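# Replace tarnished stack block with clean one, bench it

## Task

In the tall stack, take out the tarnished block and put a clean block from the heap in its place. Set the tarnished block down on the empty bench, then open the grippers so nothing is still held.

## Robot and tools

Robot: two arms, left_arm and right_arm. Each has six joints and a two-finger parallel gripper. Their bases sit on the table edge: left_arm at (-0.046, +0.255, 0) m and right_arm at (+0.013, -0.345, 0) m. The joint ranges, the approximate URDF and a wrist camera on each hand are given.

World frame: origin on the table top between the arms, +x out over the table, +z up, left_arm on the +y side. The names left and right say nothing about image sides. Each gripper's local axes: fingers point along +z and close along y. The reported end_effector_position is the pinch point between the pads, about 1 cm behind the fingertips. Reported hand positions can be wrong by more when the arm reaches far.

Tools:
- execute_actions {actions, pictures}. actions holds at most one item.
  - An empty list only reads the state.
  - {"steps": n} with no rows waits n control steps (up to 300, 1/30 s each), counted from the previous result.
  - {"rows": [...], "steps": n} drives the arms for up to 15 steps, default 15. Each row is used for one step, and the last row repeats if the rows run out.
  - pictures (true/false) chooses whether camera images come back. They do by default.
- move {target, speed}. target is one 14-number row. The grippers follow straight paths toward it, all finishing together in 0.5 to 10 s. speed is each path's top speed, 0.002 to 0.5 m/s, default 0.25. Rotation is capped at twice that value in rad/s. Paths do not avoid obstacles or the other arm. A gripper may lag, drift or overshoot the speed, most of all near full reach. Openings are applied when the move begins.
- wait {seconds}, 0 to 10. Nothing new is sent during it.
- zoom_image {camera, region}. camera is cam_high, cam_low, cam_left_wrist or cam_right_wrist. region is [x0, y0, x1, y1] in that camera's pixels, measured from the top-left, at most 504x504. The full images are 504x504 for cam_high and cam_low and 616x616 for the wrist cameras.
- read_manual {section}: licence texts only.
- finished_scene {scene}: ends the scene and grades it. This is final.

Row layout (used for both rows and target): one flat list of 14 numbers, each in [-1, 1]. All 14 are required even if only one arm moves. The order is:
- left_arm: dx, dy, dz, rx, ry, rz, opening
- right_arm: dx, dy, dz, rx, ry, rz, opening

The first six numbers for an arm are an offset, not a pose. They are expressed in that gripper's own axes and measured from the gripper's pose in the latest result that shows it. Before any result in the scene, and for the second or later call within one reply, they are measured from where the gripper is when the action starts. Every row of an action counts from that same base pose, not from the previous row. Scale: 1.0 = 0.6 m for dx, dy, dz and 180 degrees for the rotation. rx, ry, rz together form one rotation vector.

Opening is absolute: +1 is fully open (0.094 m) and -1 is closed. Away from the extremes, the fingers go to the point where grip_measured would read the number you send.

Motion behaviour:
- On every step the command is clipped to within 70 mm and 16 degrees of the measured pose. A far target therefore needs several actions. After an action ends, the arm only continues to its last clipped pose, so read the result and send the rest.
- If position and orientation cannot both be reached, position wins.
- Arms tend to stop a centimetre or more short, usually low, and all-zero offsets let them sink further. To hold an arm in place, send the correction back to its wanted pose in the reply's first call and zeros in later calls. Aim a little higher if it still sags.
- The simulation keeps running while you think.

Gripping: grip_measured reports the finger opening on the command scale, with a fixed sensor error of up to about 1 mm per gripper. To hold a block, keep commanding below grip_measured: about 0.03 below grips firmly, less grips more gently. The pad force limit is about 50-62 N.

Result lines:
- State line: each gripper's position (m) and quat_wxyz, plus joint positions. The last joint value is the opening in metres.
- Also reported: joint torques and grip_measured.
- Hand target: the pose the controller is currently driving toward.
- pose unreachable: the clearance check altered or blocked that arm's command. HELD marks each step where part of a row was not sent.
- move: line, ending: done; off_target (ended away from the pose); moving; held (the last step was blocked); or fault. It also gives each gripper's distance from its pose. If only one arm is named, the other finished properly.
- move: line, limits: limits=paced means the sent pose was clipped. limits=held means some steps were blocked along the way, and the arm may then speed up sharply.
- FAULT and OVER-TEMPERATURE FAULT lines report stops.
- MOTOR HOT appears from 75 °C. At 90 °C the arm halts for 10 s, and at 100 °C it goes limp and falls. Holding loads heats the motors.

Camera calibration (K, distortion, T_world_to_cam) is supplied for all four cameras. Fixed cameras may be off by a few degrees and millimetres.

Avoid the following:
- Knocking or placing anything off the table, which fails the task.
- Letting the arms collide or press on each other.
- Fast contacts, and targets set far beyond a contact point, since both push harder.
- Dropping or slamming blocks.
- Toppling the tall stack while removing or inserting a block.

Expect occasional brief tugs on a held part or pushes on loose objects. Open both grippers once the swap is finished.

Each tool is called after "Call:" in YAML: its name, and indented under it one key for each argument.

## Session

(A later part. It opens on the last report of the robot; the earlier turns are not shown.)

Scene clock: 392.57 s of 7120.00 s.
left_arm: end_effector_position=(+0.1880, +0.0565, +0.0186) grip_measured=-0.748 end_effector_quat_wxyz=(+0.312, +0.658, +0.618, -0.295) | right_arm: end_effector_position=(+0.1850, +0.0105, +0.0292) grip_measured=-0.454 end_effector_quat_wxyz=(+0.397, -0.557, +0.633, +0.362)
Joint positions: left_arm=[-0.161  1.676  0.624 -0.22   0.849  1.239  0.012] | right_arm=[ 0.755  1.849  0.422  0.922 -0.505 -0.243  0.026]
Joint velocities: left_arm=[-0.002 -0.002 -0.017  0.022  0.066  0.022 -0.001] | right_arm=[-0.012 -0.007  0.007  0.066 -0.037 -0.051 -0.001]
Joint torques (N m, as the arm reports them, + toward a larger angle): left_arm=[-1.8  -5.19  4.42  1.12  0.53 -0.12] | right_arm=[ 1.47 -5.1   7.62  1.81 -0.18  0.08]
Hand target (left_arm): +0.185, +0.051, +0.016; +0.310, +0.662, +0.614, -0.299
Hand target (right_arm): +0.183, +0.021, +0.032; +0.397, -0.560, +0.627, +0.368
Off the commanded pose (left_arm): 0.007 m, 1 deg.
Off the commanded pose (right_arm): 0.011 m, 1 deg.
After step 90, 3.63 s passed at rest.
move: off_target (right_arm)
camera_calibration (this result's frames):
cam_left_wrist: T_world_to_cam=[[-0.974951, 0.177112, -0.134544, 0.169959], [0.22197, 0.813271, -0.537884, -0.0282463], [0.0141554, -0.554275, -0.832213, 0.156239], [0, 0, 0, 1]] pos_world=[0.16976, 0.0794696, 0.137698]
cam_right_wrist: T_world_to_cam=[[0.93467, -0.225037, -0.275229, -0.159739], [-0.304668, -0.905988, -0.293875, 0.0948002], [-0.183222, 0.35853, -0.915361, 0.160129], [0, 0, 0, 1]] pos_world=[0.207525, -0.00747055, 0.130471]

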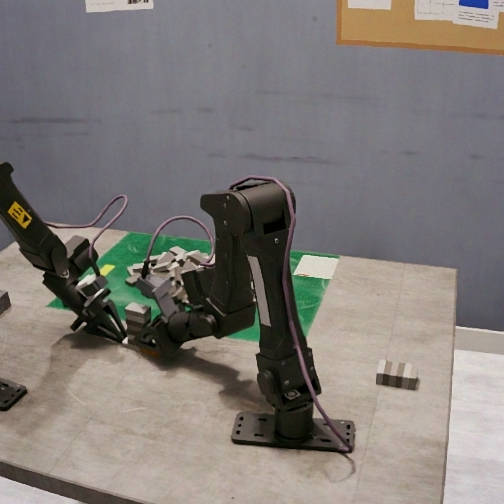

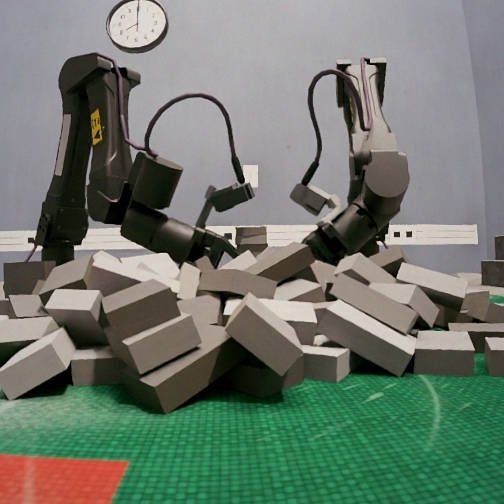

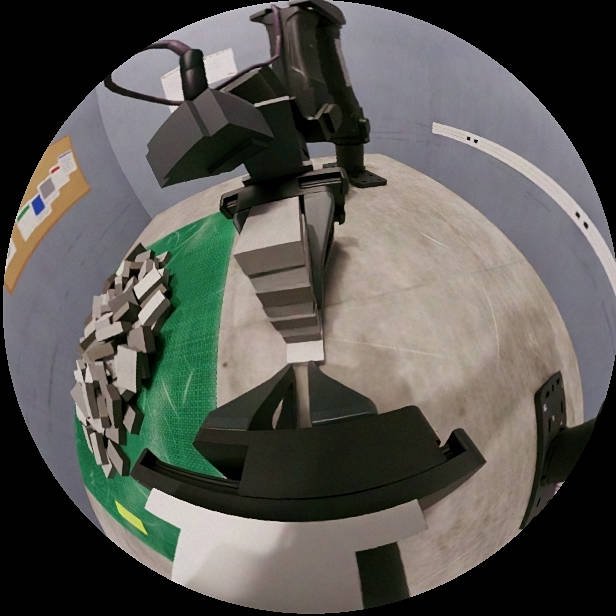

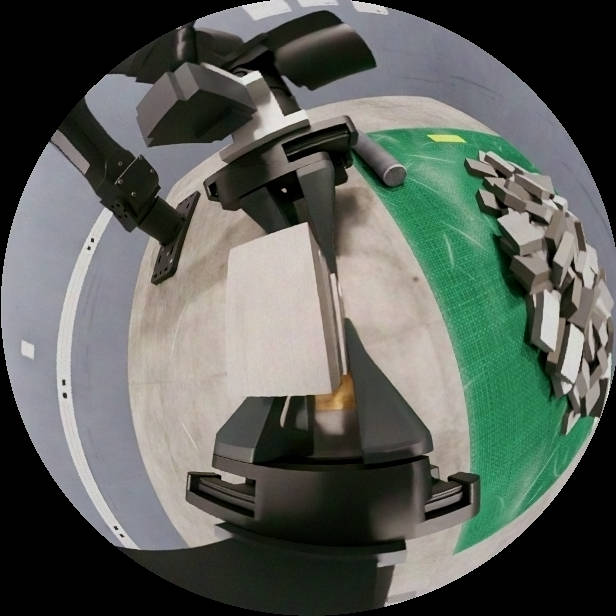

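~14 mm remaining; both close in.

Call:
move:
  target: [-0.014,-0.008,0.024,0,0,0,-0.75,-0.016,0.008,0.026,-0.01,0,0,-0.52]
  speed: 0.03

Call:
zoom_image:
  camera: "cam_high"
  region: [90, 290, 180, 365]

Scene clock: 399.33 s of 7120.00 s.
left_arm: end_effector_position=(+0.1905, +0.0485, +0.0184) grip_measured=-0.748 end_effector_quat_wxyz=(+0.309, +0.650, +0.629, -0.293) | right_arm: end_effector_position=(+0.1868, +0.0173, +0.0290) grip_measured=-0.454 end_effector_quat_wxyz=(+0.393, -0.559, +0.635, +0.361)
Joint positions: left_arm=[-0.195  1.676  0.624 -0.174  0.826  1.159  0.012] | right_arm=[ 0.765  1.857  0.454  0.89  -0.496 -0.24   0.026]
Joint velocities: left_arm=[-0.002  0.002  0.002 -0.037  0.007 -0.007  0.001] | right_arm=[ 0.027 -0.002 -0.012  0.037  0.022 -0.007 -0.   ]
Joint torques (N m, as the arm reports them, + toward a larger angle): left_arm=[-3.01 -6.03  2.77  1.43  0.54 -0.11] | right_arm=[ 1.58 -5.17  8.03  1.77 -0.27  0.1 ]
Hand target (left_arm): +0.182, +0.041, +0.016; +0.311, +0.658, +0.618, -0.296
Hand target (right_arm): +0.182, +0.029, +0.031; +0.388, -0.564, +0.627, +0.372
Off the commanded pose (left_arm): 0.012 m, 2 deg.
Off the commanded pose (right_arm): 0.013 m, 2 deg.
After step 90, 2.80 s passed at rest.
move: off_target (left_arm, right_arm)
camera_calibration (this result's frames):
cam_left_wrist: T_world_to_cam=[[-0.980345, 0.155506, -0.121414, 0.17562], [0.196558, 0.82282, -0.533228, -0.0181417], [0.0169815, -0.546612, -0.837214, 0.150798], [0, 0, 0, 1]] pos_world=[0.173173, 0.0700451, 0.137899]
cam_right_wrist: T_world_to_cam=[[0.933921, -0.225739, -0.277188, -0.15975], [-0.304302, -0.908924, -0.285056, 0.101245], [-0.187594, 0.350568, -0.917557, 0.158921], [0, 0, 0, 1]] pos_world=[0.209815, 0.000249374, 0.130398]

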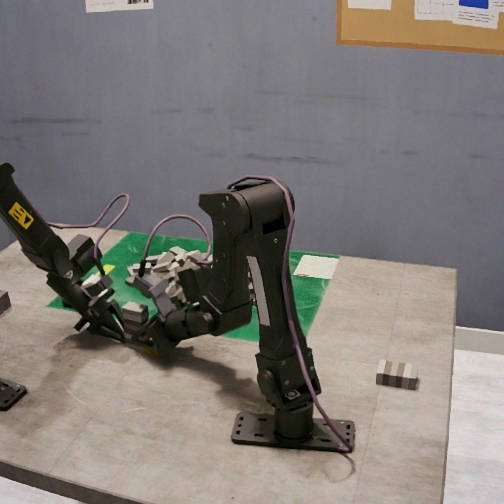

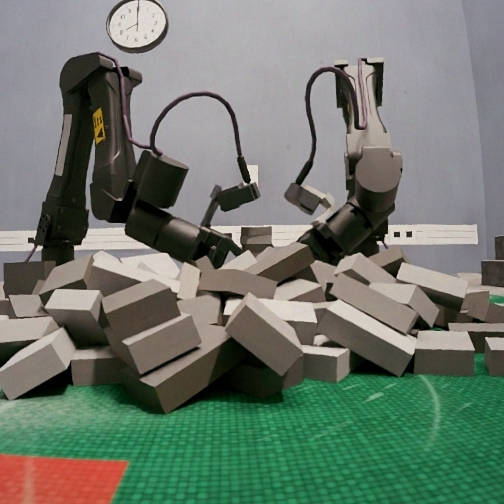

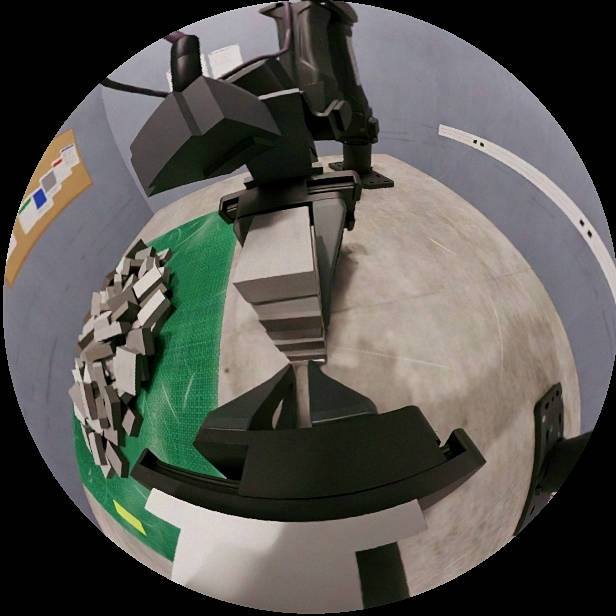

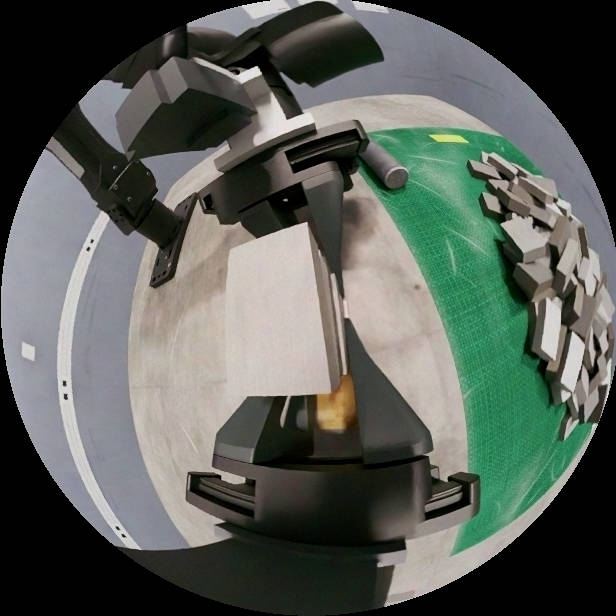

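Region (90, 290, 180, 365) of cam_high's 504x504 image, scaled by 5.600, with more detail than that image has.

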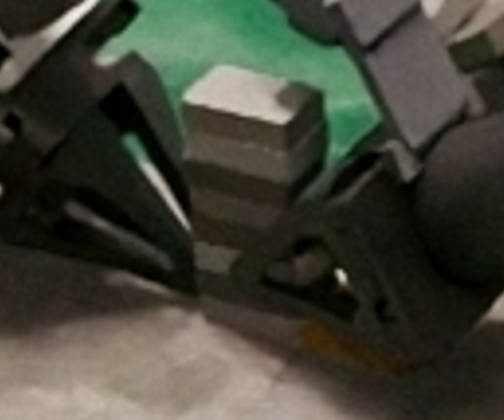

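Call:
move:
  target: [0,0,-0.12,0,0,0,-0.75,0,0,0,0,0,0,-0.52]
  speed: 0.1

Call:
execute_actions:
  actions:
    - {"rows":[[0,0,0,0,0,0,-0.75,0,0,0,0,0,0,0]],"steps":8}
  pictures: false

Call:
move:
  target: [0,0,0,0,0,0,-0.75,0.045,0,-0.055,0,0.04,0,0]
  speed: 0.05

Call:
zoom_image:
  camera: "cam_high"
  region: [90, 290, 180, 365]

Scene clock: 410.57 s of 7120.00 s.
left_arm: end_effector_position=(+0.1840, +0.1039, +0.0541) grip_measured=-0.748 end_effector_quat_wxyz=(+0.297, +0.651, +0.635, -0.291) | right_arm: end_effector_position=(+0.1870, +0.0173, +0.0290) grip_measured=-0.454 end_effector_quat_wxyz=(+0.393, -0.559, +0.635, +0.360)
Joint positions: left_arm=[ 0.02   1.558  0.719 -0.648  0.855  1.481  0.012] | right_arm=[ 0.765  1.857  0.454  0.89  -0.495 -0.24   0.026]
Joint velocities: left_arm=[-0.002 -0.002 -0.007 -0.051  0.022  0.037 -0.001] | right_arm=[-0.007  0.007  0.002 -0.081 -0.037 -0.007 -0.   ]
Joint torques (N m, as the arm reports them, + toward a larger angle): left_arm=[ 1.   -5.84  7.83  0.33  0.78  0.11] | right_arm=[ 0.01 -6.39  4.94  1.84 -0.18  0.02]
Hand target (left_arm): +0.190, +0.104, +0.064; +0.309, +0.651, +0.630, -0.292
Hand target (right_arm): +0.187, +0.017, +0.029; +0.393, -0.559, +0.635, +0.361
Off the commanded pose (left_arm): 0.012 m, 2 deg.
Off the commanded pose (right_arm): 0.000 m, 0 deg.
After step 90, 6.87 s passed at rest.
move: off_target (left_arm)
camera_calibration (this result's frames):
cam_left_wrist: T_world_to_cam=[[-0.982087, 0.157996, -0.102675, 0.164009], [0.188391, 0.833976, -0.518644, -0.0438499], [0.00368508, -0.528697, -0.848803, 0.212242], [0, 0, 0, 1]] pos_world=[0.16855, 0.122869, 0.174248]
cam_right_wrist: T_world_to_cam=[[0.933818, -0.226766, -0.276696, -0.159931], [-0.305082, -0.908719, -0.284877, 0.101388], [-0.186839, 0.350439, -0.91776, 0.158795], [0, 0, 0, 1]] pos_world=[0.209947, 0.000217833, 0.130367]

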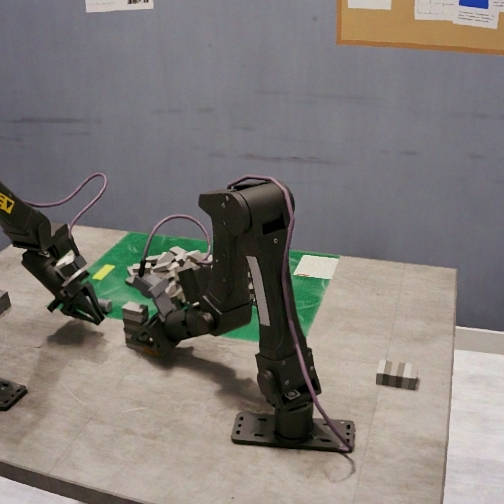

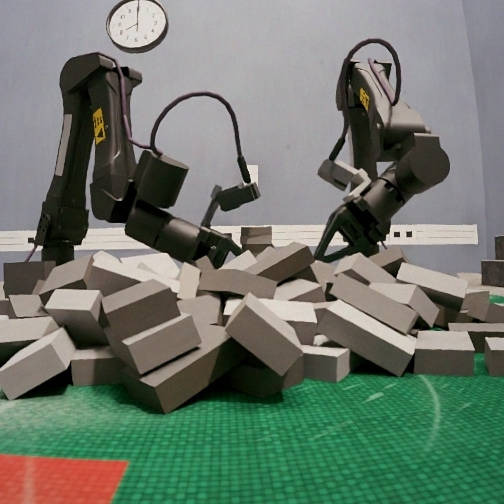

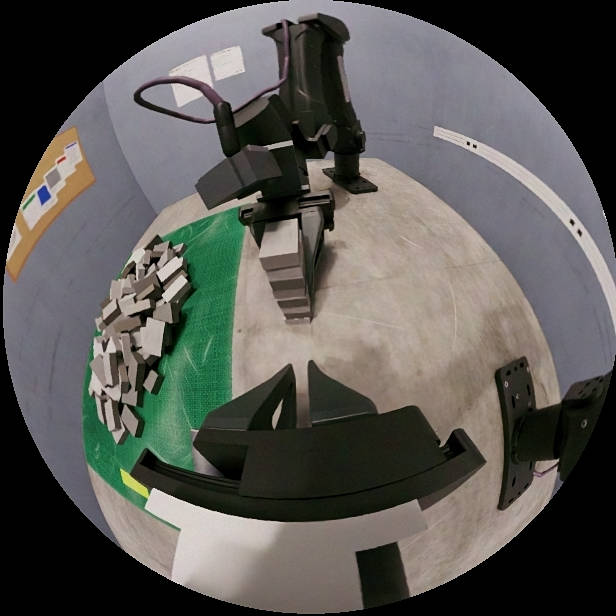

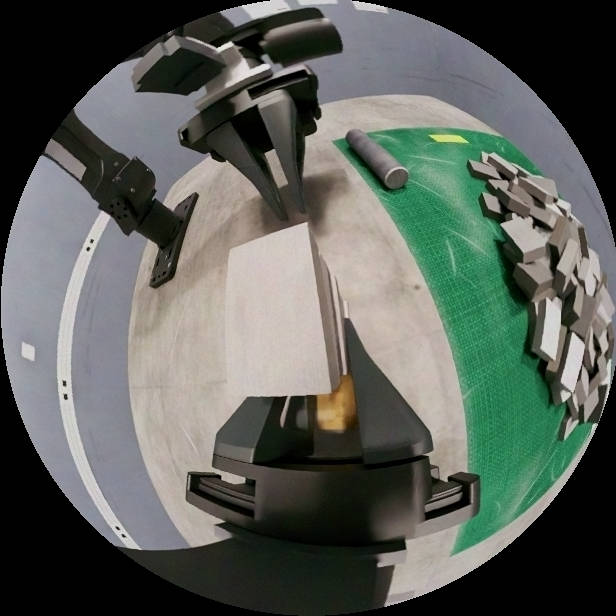

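Scene clock: 410.83 s of 7120.00 s.
left_arm: end_effector_position=(+0.1840, +0.1040, +0.0539) grip_measured=-0.748 end_effector_quat_wxyz=(+0.296, +0.652, +0.635, -0.291) | right_arm: end_effector_position=(+0.1870, +0.0173, +0.0290) grip_measured=-0.001 end_effector_quat_wxyz=(+0.393, -0.559, +0.635, +0.360)
Joint positions: left_arm=[ 0.02   1.558  0.719 -0.648  0.853  1.481  0.012] | right_arm=[ 0.765  1.857  0.454  0.89  -0.495 -0.24   0.047]
Joint velocities: left_arm=[-0.017 -0.012 -0.007 -0.051  0.037 -0.051 -0.001] | right_arm=[ 0.007 -0.002  0.007 -0.007 -0.081 -0.022 -0.001]
Joint torques (N m, as the arm reports them, + toward a larger angle): left_arm=[ 0.05 -5.21  5.53  0.55  0.57  0.02] | right_arm=[-0.03 -6.31  4.89  1.86 -0.15  0.01]
Hand target (left_arm): +0.184, +0.104, +0.054; +0.297, +0.651, +0.635, -0.291
Hand target (right_arm): +0.187, +0.017, +0.029; +0.393, -0.559, +0.635, +0.360
Off the commanded pose (left_arm): 0.000 m, 0 deg.
Off the commanded pose (right_arm): 0.000 m, 0 deg.
Steps of this call (steps 1 to 8: all 8 steps of this action). Readings (end_effector_position):
1: left_arm (+0.1840, +0.1039, +0.0541) | right_arm (+0.1870, +0.0173, +0.0290)
2: left_arm (+0.1840, +0.1039, +0.0540) | right_arm (+0.1870, +0.0173, +0.0290)
4: left_arm (+0.1840, +0.1040, +0.0540) | right_arm (+0.1870, +0.0173, +0.0290)
8: the state above

Scene clock: 412.67 s of 7120.00 s.
left_arm: end_effector_position=(+0.1841, +0.1043, +0.0536) grip_measured=-0.748 end_effector_quat_wxyz=(+0.296, +0.652, +0.635, -0.290) | right_arm: end_effector_position=(+0.1816, -0.0210, +0.0139) grip_measured=-0.001 end_effector_quat_wxyz=(+0.348, -0.580, +0.662, +0.322)
Joint positions: left_arm=[ 0.02   1.558  0.719 -0.648  0.851  1.481  0.012] | right_arm=[ 0.708  1.728  0.4    0.65  -0.503 -0.343  0.047]
Joint velocities: left_arm=[-0.002  0.002 -0.007 -0.022 -0.051 -0.066  0.   ] | right_arm=[-0.007 -0.007 -0.002  0.051 -0.037  0.037 -0.   ]
Joint torques (N m, as the arm reports them, + toward a larger angle): left_arm=[ 0.06 -5.25  5.58  0.55  0.58  0.01] | right_arm=[-0.93 -7.62  4.47  1.6  -0.36 -0.08]
Hand target (left_arm): +0.184, +0.104, +0.054; +0.296, +0.652, +0.635, -0.291
Hand target (right_arm): +0.182, -0.024, +0.019; +0.352, -0.580, +0.659, +0.324
Off the commanded pose (left_arm): 0.000 m, 0 deg.
Off the commanded pose (right_arm): 0.006 m, 1 deg.
move: done
camera_calibration (this result's frames):
cam_left_wrist: T_world_to_cam=[[-0.982106, 0.158061, -0.102395, 0.163949], [0.188286, 0.835795, -0.515747, -0.044759], [0.00406172, -0.525798, -0.8506, 0.211787], [0, 0, 0, 1]] pos_world=[0.168583, 0.122852, 0.173849]
cam_right_wrist: T_world_to_cam=[[0.928193, -0.263584, -0.262643, -0.167668], [-0.309986, -0.938194, -0.153951, 0.0590937], [-0.205831, 0.224312, -0.952532, 0.158587], [0, 0, 0, 1]] pos_world=[0.206588, -0.0243261, 0.11612]

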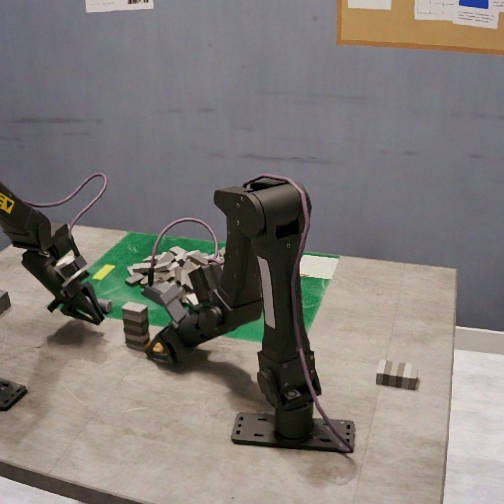

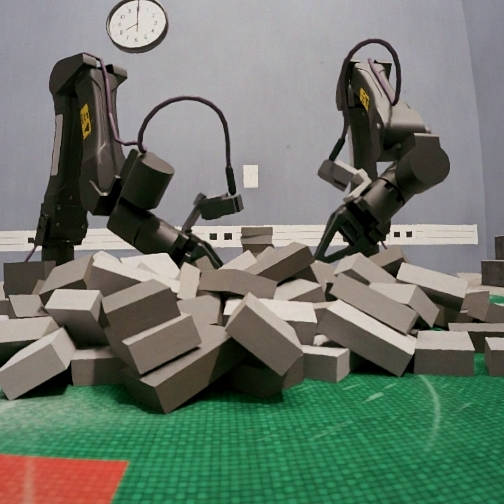

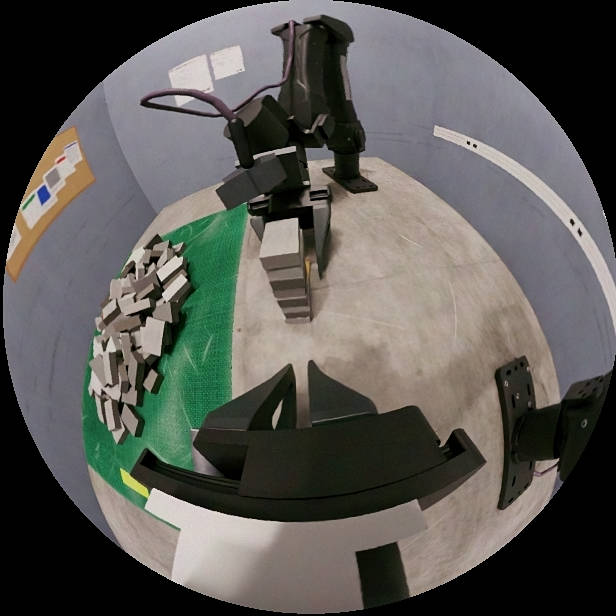

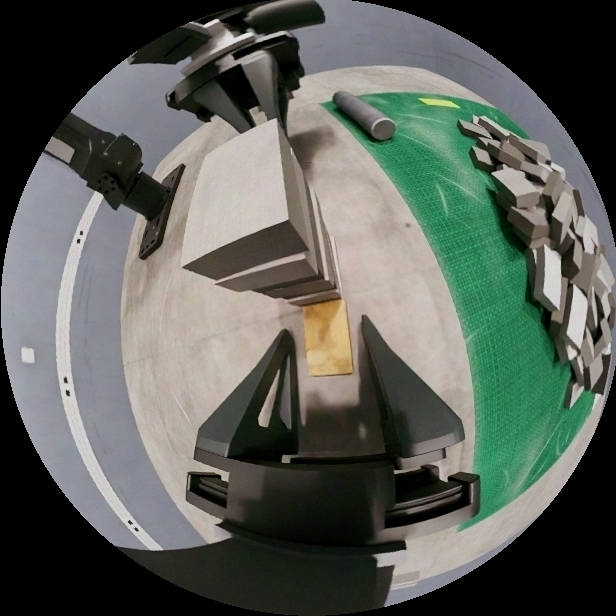

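Region (90, 290, 180, 365) of cam_high's 504x504 image, scaled by 5.600, with more detail than that image has.

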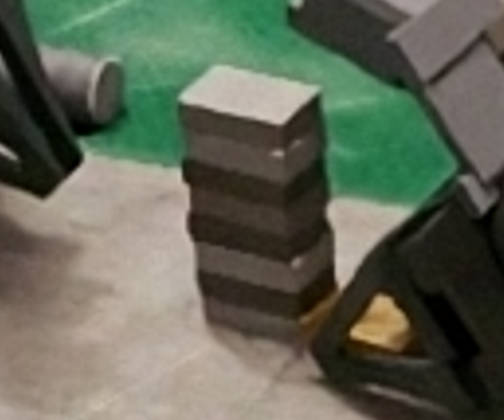

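Call:
execute_actions:
  actions:
    - {"rows":[[0,0,0,0,0,0,-0.75,0,0,0,0,0,0,-0.5]],"steps":10}
  pictures: false

Call:
move:
  target: [0,0,0,0,0,0,-0.75,0.07,0,-0.115,0,0,0,-0.5]
  speed: 0.08

Scene clock: 419.77 s of 7120.00 s.
left_arm: end_effector_position=(+0.1841, +0.1044, +0.0534) grip_measured=-0.748 end_effector_quat_wxyz=(+0.295, +0.652, +0.635, -0.290) | right_arm: end_effector_position=(+0.1818, -0.0212, +0.0137) grip_measured=-0.461 end_effector_quat_wxyz=(+0.348, -0.581, +0.662, +0.321)
Joint positions: left_arm=[ 0.02   1.558  0.719 -0.648  0.85   1.481  0.012] | right_arm=[ 0.708  1.727  0.4    0.649 -0.502 -0.345  0.025]
Joint velocities: left_arm=[-0.002  0.002 -0.002  0.095 -0.007 -0.007  0.001] | right_arm=[ 0.007 -0.022  0.002  0.051 -0.095 -0.037  0.   ]
Joint torques (N m, as the arm reports them, + toward a larger angle): left_arm=[ 0.07 -5.25  5.53  0.54  0.58  0.01] | right_arm=[-0.04 -5.56  5.22  1.72 -0.23  0.04]
Hand target (left_arm): +0.184, +0.104, +0.054; +0.296, +0.652, +0.635, -0.290
Hand target (right_arm): +0.182, -0.021, +0.014; +0.348, -0.580, +0.662, +0.322
Off the commanded pose (left_arm): 0.000 m, 0 deg.
Off the commanded pose (right_arm): 0.000 m, 0 deg.
Steps of this call (steps 1 to 90: nothing new was sent; then 3.77 s passed at rest; steps 91 to 100: all 10 steps of this action). Readings (end_effector_position):
91: left_arm (+0.1841, +0.1043, +0.0535) | right_arm (+0.1816, -0.0211, +0.0139)
92: left_arm (+0.1841, +0.1043, +0.0535) | right_arm (+0.1817, -0.0211, +0.0138)
94: left_arm (+0.1841, +0.1044, +0.0534) | right_arm (+0.1818, -0.0212, +0.0137)
98: left_arm (+0.1841, +0.1044, +0.0534) | right_arm (+0.1817, -0.0211, +0.0137)
100: the state above

Scene clock: 421.50 s of 7120.00 s.
left_arm: end_effector_position=(+0.1841, +0.1047, +0.0531) grip_measured=-0.748 end_effector_quat_wxyz=(+0.295, +0.652, +0.636, -0.289) | right_arm: end_effector_position=(+0.1747, -0.1006, +0.0134) grip_measured=-0.461 end_effector_quat_wxyz=(+0.346, -0.580, +0.666, +0.316)
Joint positions: left_arm=[ 0.02   1.558  0.719 -0.648  0.848  1.481  0.012] | right_arm=[ 0.445  1.489  0.208  0.473 -0.684 -0.56   0.025]
Joint velocities: left_arm=[-0.002 -0.032  0.012 -0.066 -0.066 -0.081 -0.   ] | right_arm=[-0.017 -0.012 -0.007 -0.125  0.022 -0.051  0.001]
Joint torques (N m, as the arm reports them, + toward a larger angle): left_arm=[ 0.06 -5.22  5.53  0.55  0.59  0.01] | right_arm=[-0.98 -5.44  5.06  1.32 -0.5  -0.05]
Hand target (left_arm): +0.184, +0.104, +0.053; +0.295, +0.652, +0.635, -0.290
Hand target (right_arm): +0.173, -0.102, +0.017; +0.348, -0.581, +0.662, +0.321
Off the commanded pose (left_arm): 0.000 m, 0 deg.
Off the commanded pose (right_arm): 0.004 m, 1 deg.
move: done
camera_calibration (this result's frames):
cam_left_wrist: T_world_to_cam=[[-0.982127, 0.158133, -0.102084, 0.163883], [0.188168, 0.837804, -0.51252, -0.0457673], [0.00447978, -0.522569, -0.852585, 0.211278], [0, 0, 0, 1]] pos_world=[0.168619, 0.122836, 0.173405]
cam_right_wrist: T_world_to_cam=[[0.926572, -0.274248, -0.257397, -0.183277], [-0.317146, -0.937581, -0.142693, -0.0166618], [-0.202197, 0.213848, -0.955712, 0.173007], [0, 0, 0, 1]] pos_world=[0.199517, -0.102883, 0.115793]

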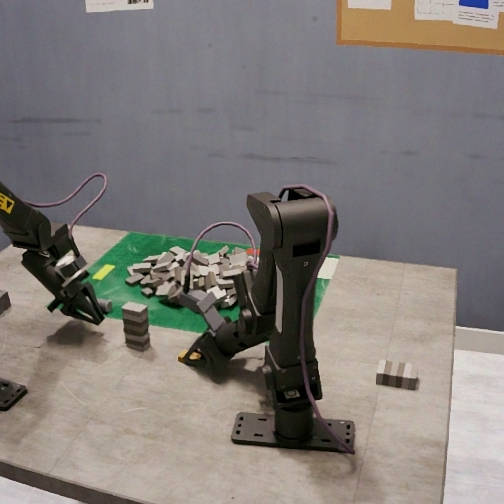

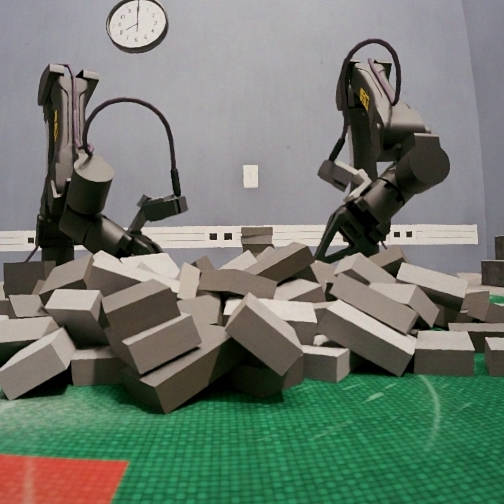

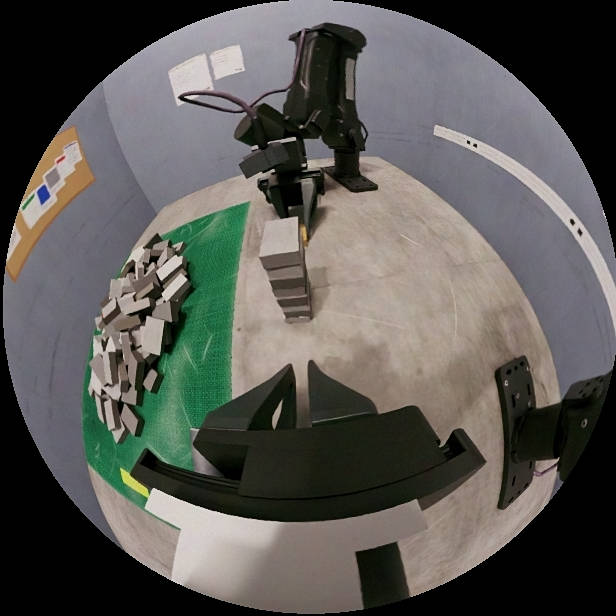

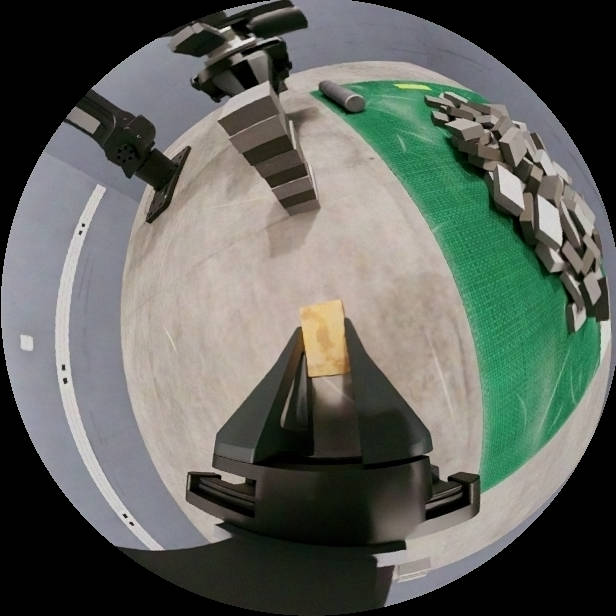

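Call:
execute_actions:
  actions:
    - {"rows":[[0,0,0,0,0,0,-0.75,0,0,0,0,0,0,0.4]],"steps":8}
  pictures: false

Call:
move:
  target: [0,0,0,0,0,0,-0.75,-0.1,0,-0.08,0,0,0,0.4]
  speed: 0.15

Call:
zoom_image:
  camera: "cam_high"
  region: [90, 290, 210, 375]

Scene clock: 428.73 s of 7120.00 s.
left_arm: end_effector_position=(+0.1842, +0.1049, +0.0529) grip_measured=-0.748 end_effector_quat_wxyz=(+0.294, +0.653, +0.636, -0.288) | right_arm: end_effector_position=(+0.1745, -0.1006, +0.0136) grip_measured=+0.398 end_effector_quat_wxyz=(+0.347, -0.581, +0.665, +0.316)
Joint positions: left_arm=[ 0.02   1.558  0.719 -0.648  0.846  1.481  0.012] | right_arm=[ 0.445  1.489  0.208  0.473 -0.686 -0.563  0.066]
Joint velocities: left_arm=[-0.002 -0.002 -0.002 -0.051  0.022 -0.037 -0.   ] | right_arm=[-0.002 -0.012 -0.002 -0.022 -0.007 -0.007 -0.   ]
Joint torques (N m, as the arm reports them, + toward a larger angle): left_arm=[ 0.03 -5.22  5.55  0.54  0.61  0.01] | right_arm=[-0.04 -3.57  5.33  1.54 -0.28  0.04]
Hand target (left_arm): +0.184, +0.105, +0.053; +0.295, +0.652, +0.636, -0.289
Hand target (right_arm): +0.175, -0.101, +0.013; +0.346, -0.580, +0.666, +0.316
Off the commanded pose (left_arm): 0.000 m, 0 deg.
Off the commanded pose (right_arm): 0.000 m, 0 deg.
Steps of this call (steps 1 to 90: nothing new was sent; then 3.97 s passed at rest; steps 91 to 98: all 8 steps of this action). Readings (end_effector_position):
91: left_arm (+0.1841, +0.1047, +0.0531) | right_arm (+0.1743, -0.1007, +0.0134)
92: left_arm (+0.1841, +0.1047, +0.0530) | right_arm (+0.1743, -0.1007, +0.0134)
94: left_arm (+0.1842, +0.1048, +0.0530) | right_arm (+0.1744, -0.1006, +0.0135)
98: the state above

Scene clock: 430.30 s of 7120.00 s.
left_arm: end_effector_position=(+0.1842, +0.1051, +0.0526) grip_measured=-0.748 end_effector_quat_wxyz=(+0.294, +0.653, +0.636, -0.288) | right_arm: end_effector_position=(+0.1671, -0.1102, +0.0778) grip_measured=+0.398 end_effector_quat_wxyz=(+0.329, -0.580, +0.674, +0.316)
Joint positions: left_arm=[ 0.02   1.558  0.719 -0.648  0.844  1.481  0.012] | right_arm=[ 0.426  1.09   0.365 -0.135 -0.693 -0.585  0.066]
Joint velocities: left_arm=[ 0.012  0.017  0.007 -0.081  0.022 -0.066  0.   ] | right_arm=[-0.007 -0.002 -0.007  0.022  0.022 -0.081  0.   ]
Joint torques (N m, as the arm reports them, + toward a larger angle): left_arm=[ 0.06 -5.23  5.54  0.54  0.58  0.02] | right_arm=[-0.96 -3.13 10.28  1.37 -0.49  0.  ]
Hand target (left_arm): +0.184, +0.105, +0.053; +0.294, +0.653, +0.636, -0.288
Hand target (right_arm): +0.174, -0.107, +0.092; +0.347, -0.581, +0.665, +0.316
Off the commanded pose (left_arm): 0.000 m, 0 deg.
Off the commanded pose (right_arm): 0.015 m, 2 deg.
move: off_target (right_arm)
camera_calibration (this result's frames):
cam_left_wrist: T_world_to_cam=[[-0.982145, 0.158197, -0.101804, 0.163823], [0.18806, 0.839602, -0.50961, -0.0466731], [0.00485565, -0.519656, -0.854362, 0.210816], [0, 0, 0, 1]] pos_world=[0.168652, 0.122822, 0.173006]
cam_right_wrist: T_world_to_cam=[[0.919612, -0.279982, -0.275542, -0.160352], [-0.319451, -0.941224, -0.109764, -0.0213911], [-0.228615, 0.188962, -0.955002, 0.236619], [0, 0, 0, 1]] pos_world=[0.194723, -0.109742, 0.17944]

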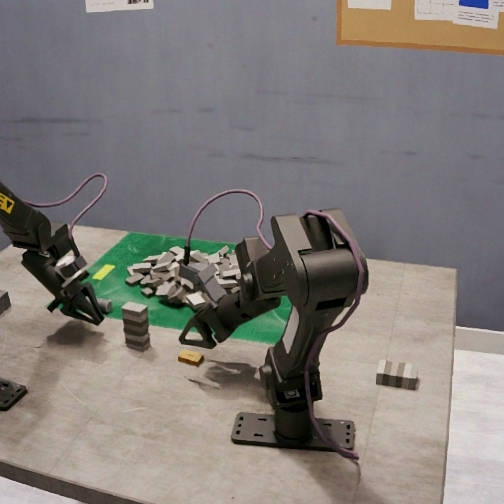

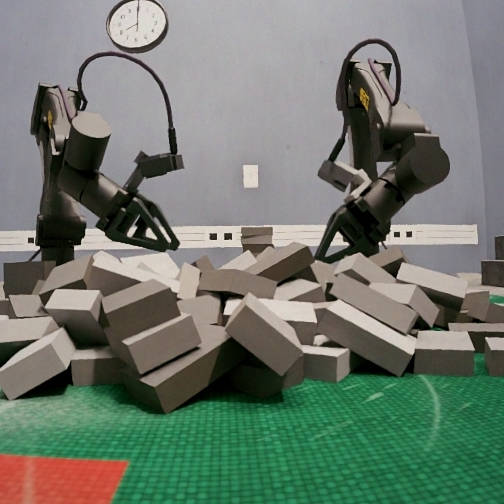

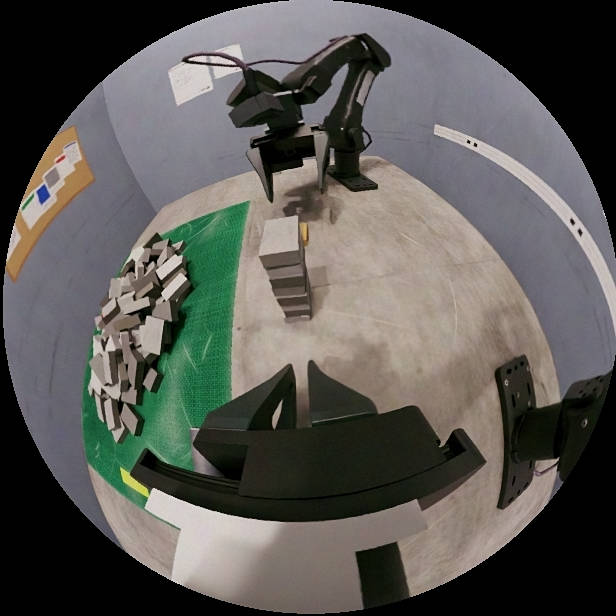

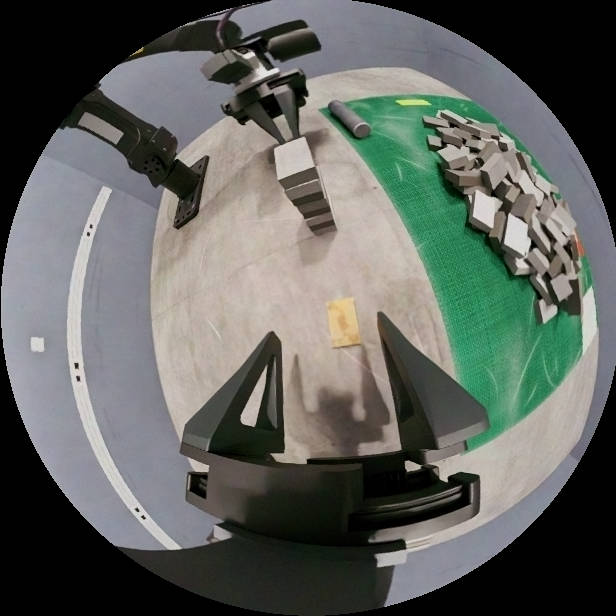

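Region (90, 290, 210, 375) of cam_high's 504x504 image, scaled by 4.200, with more detail than that image has; it fills the top 357 rows of this view, and the rest is white.

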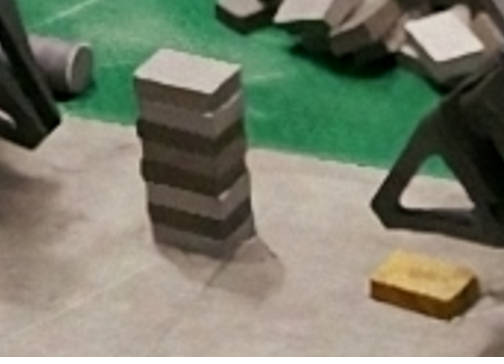

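Call:
finished_scene:
  scene: 1

The scene is finished: the task was done.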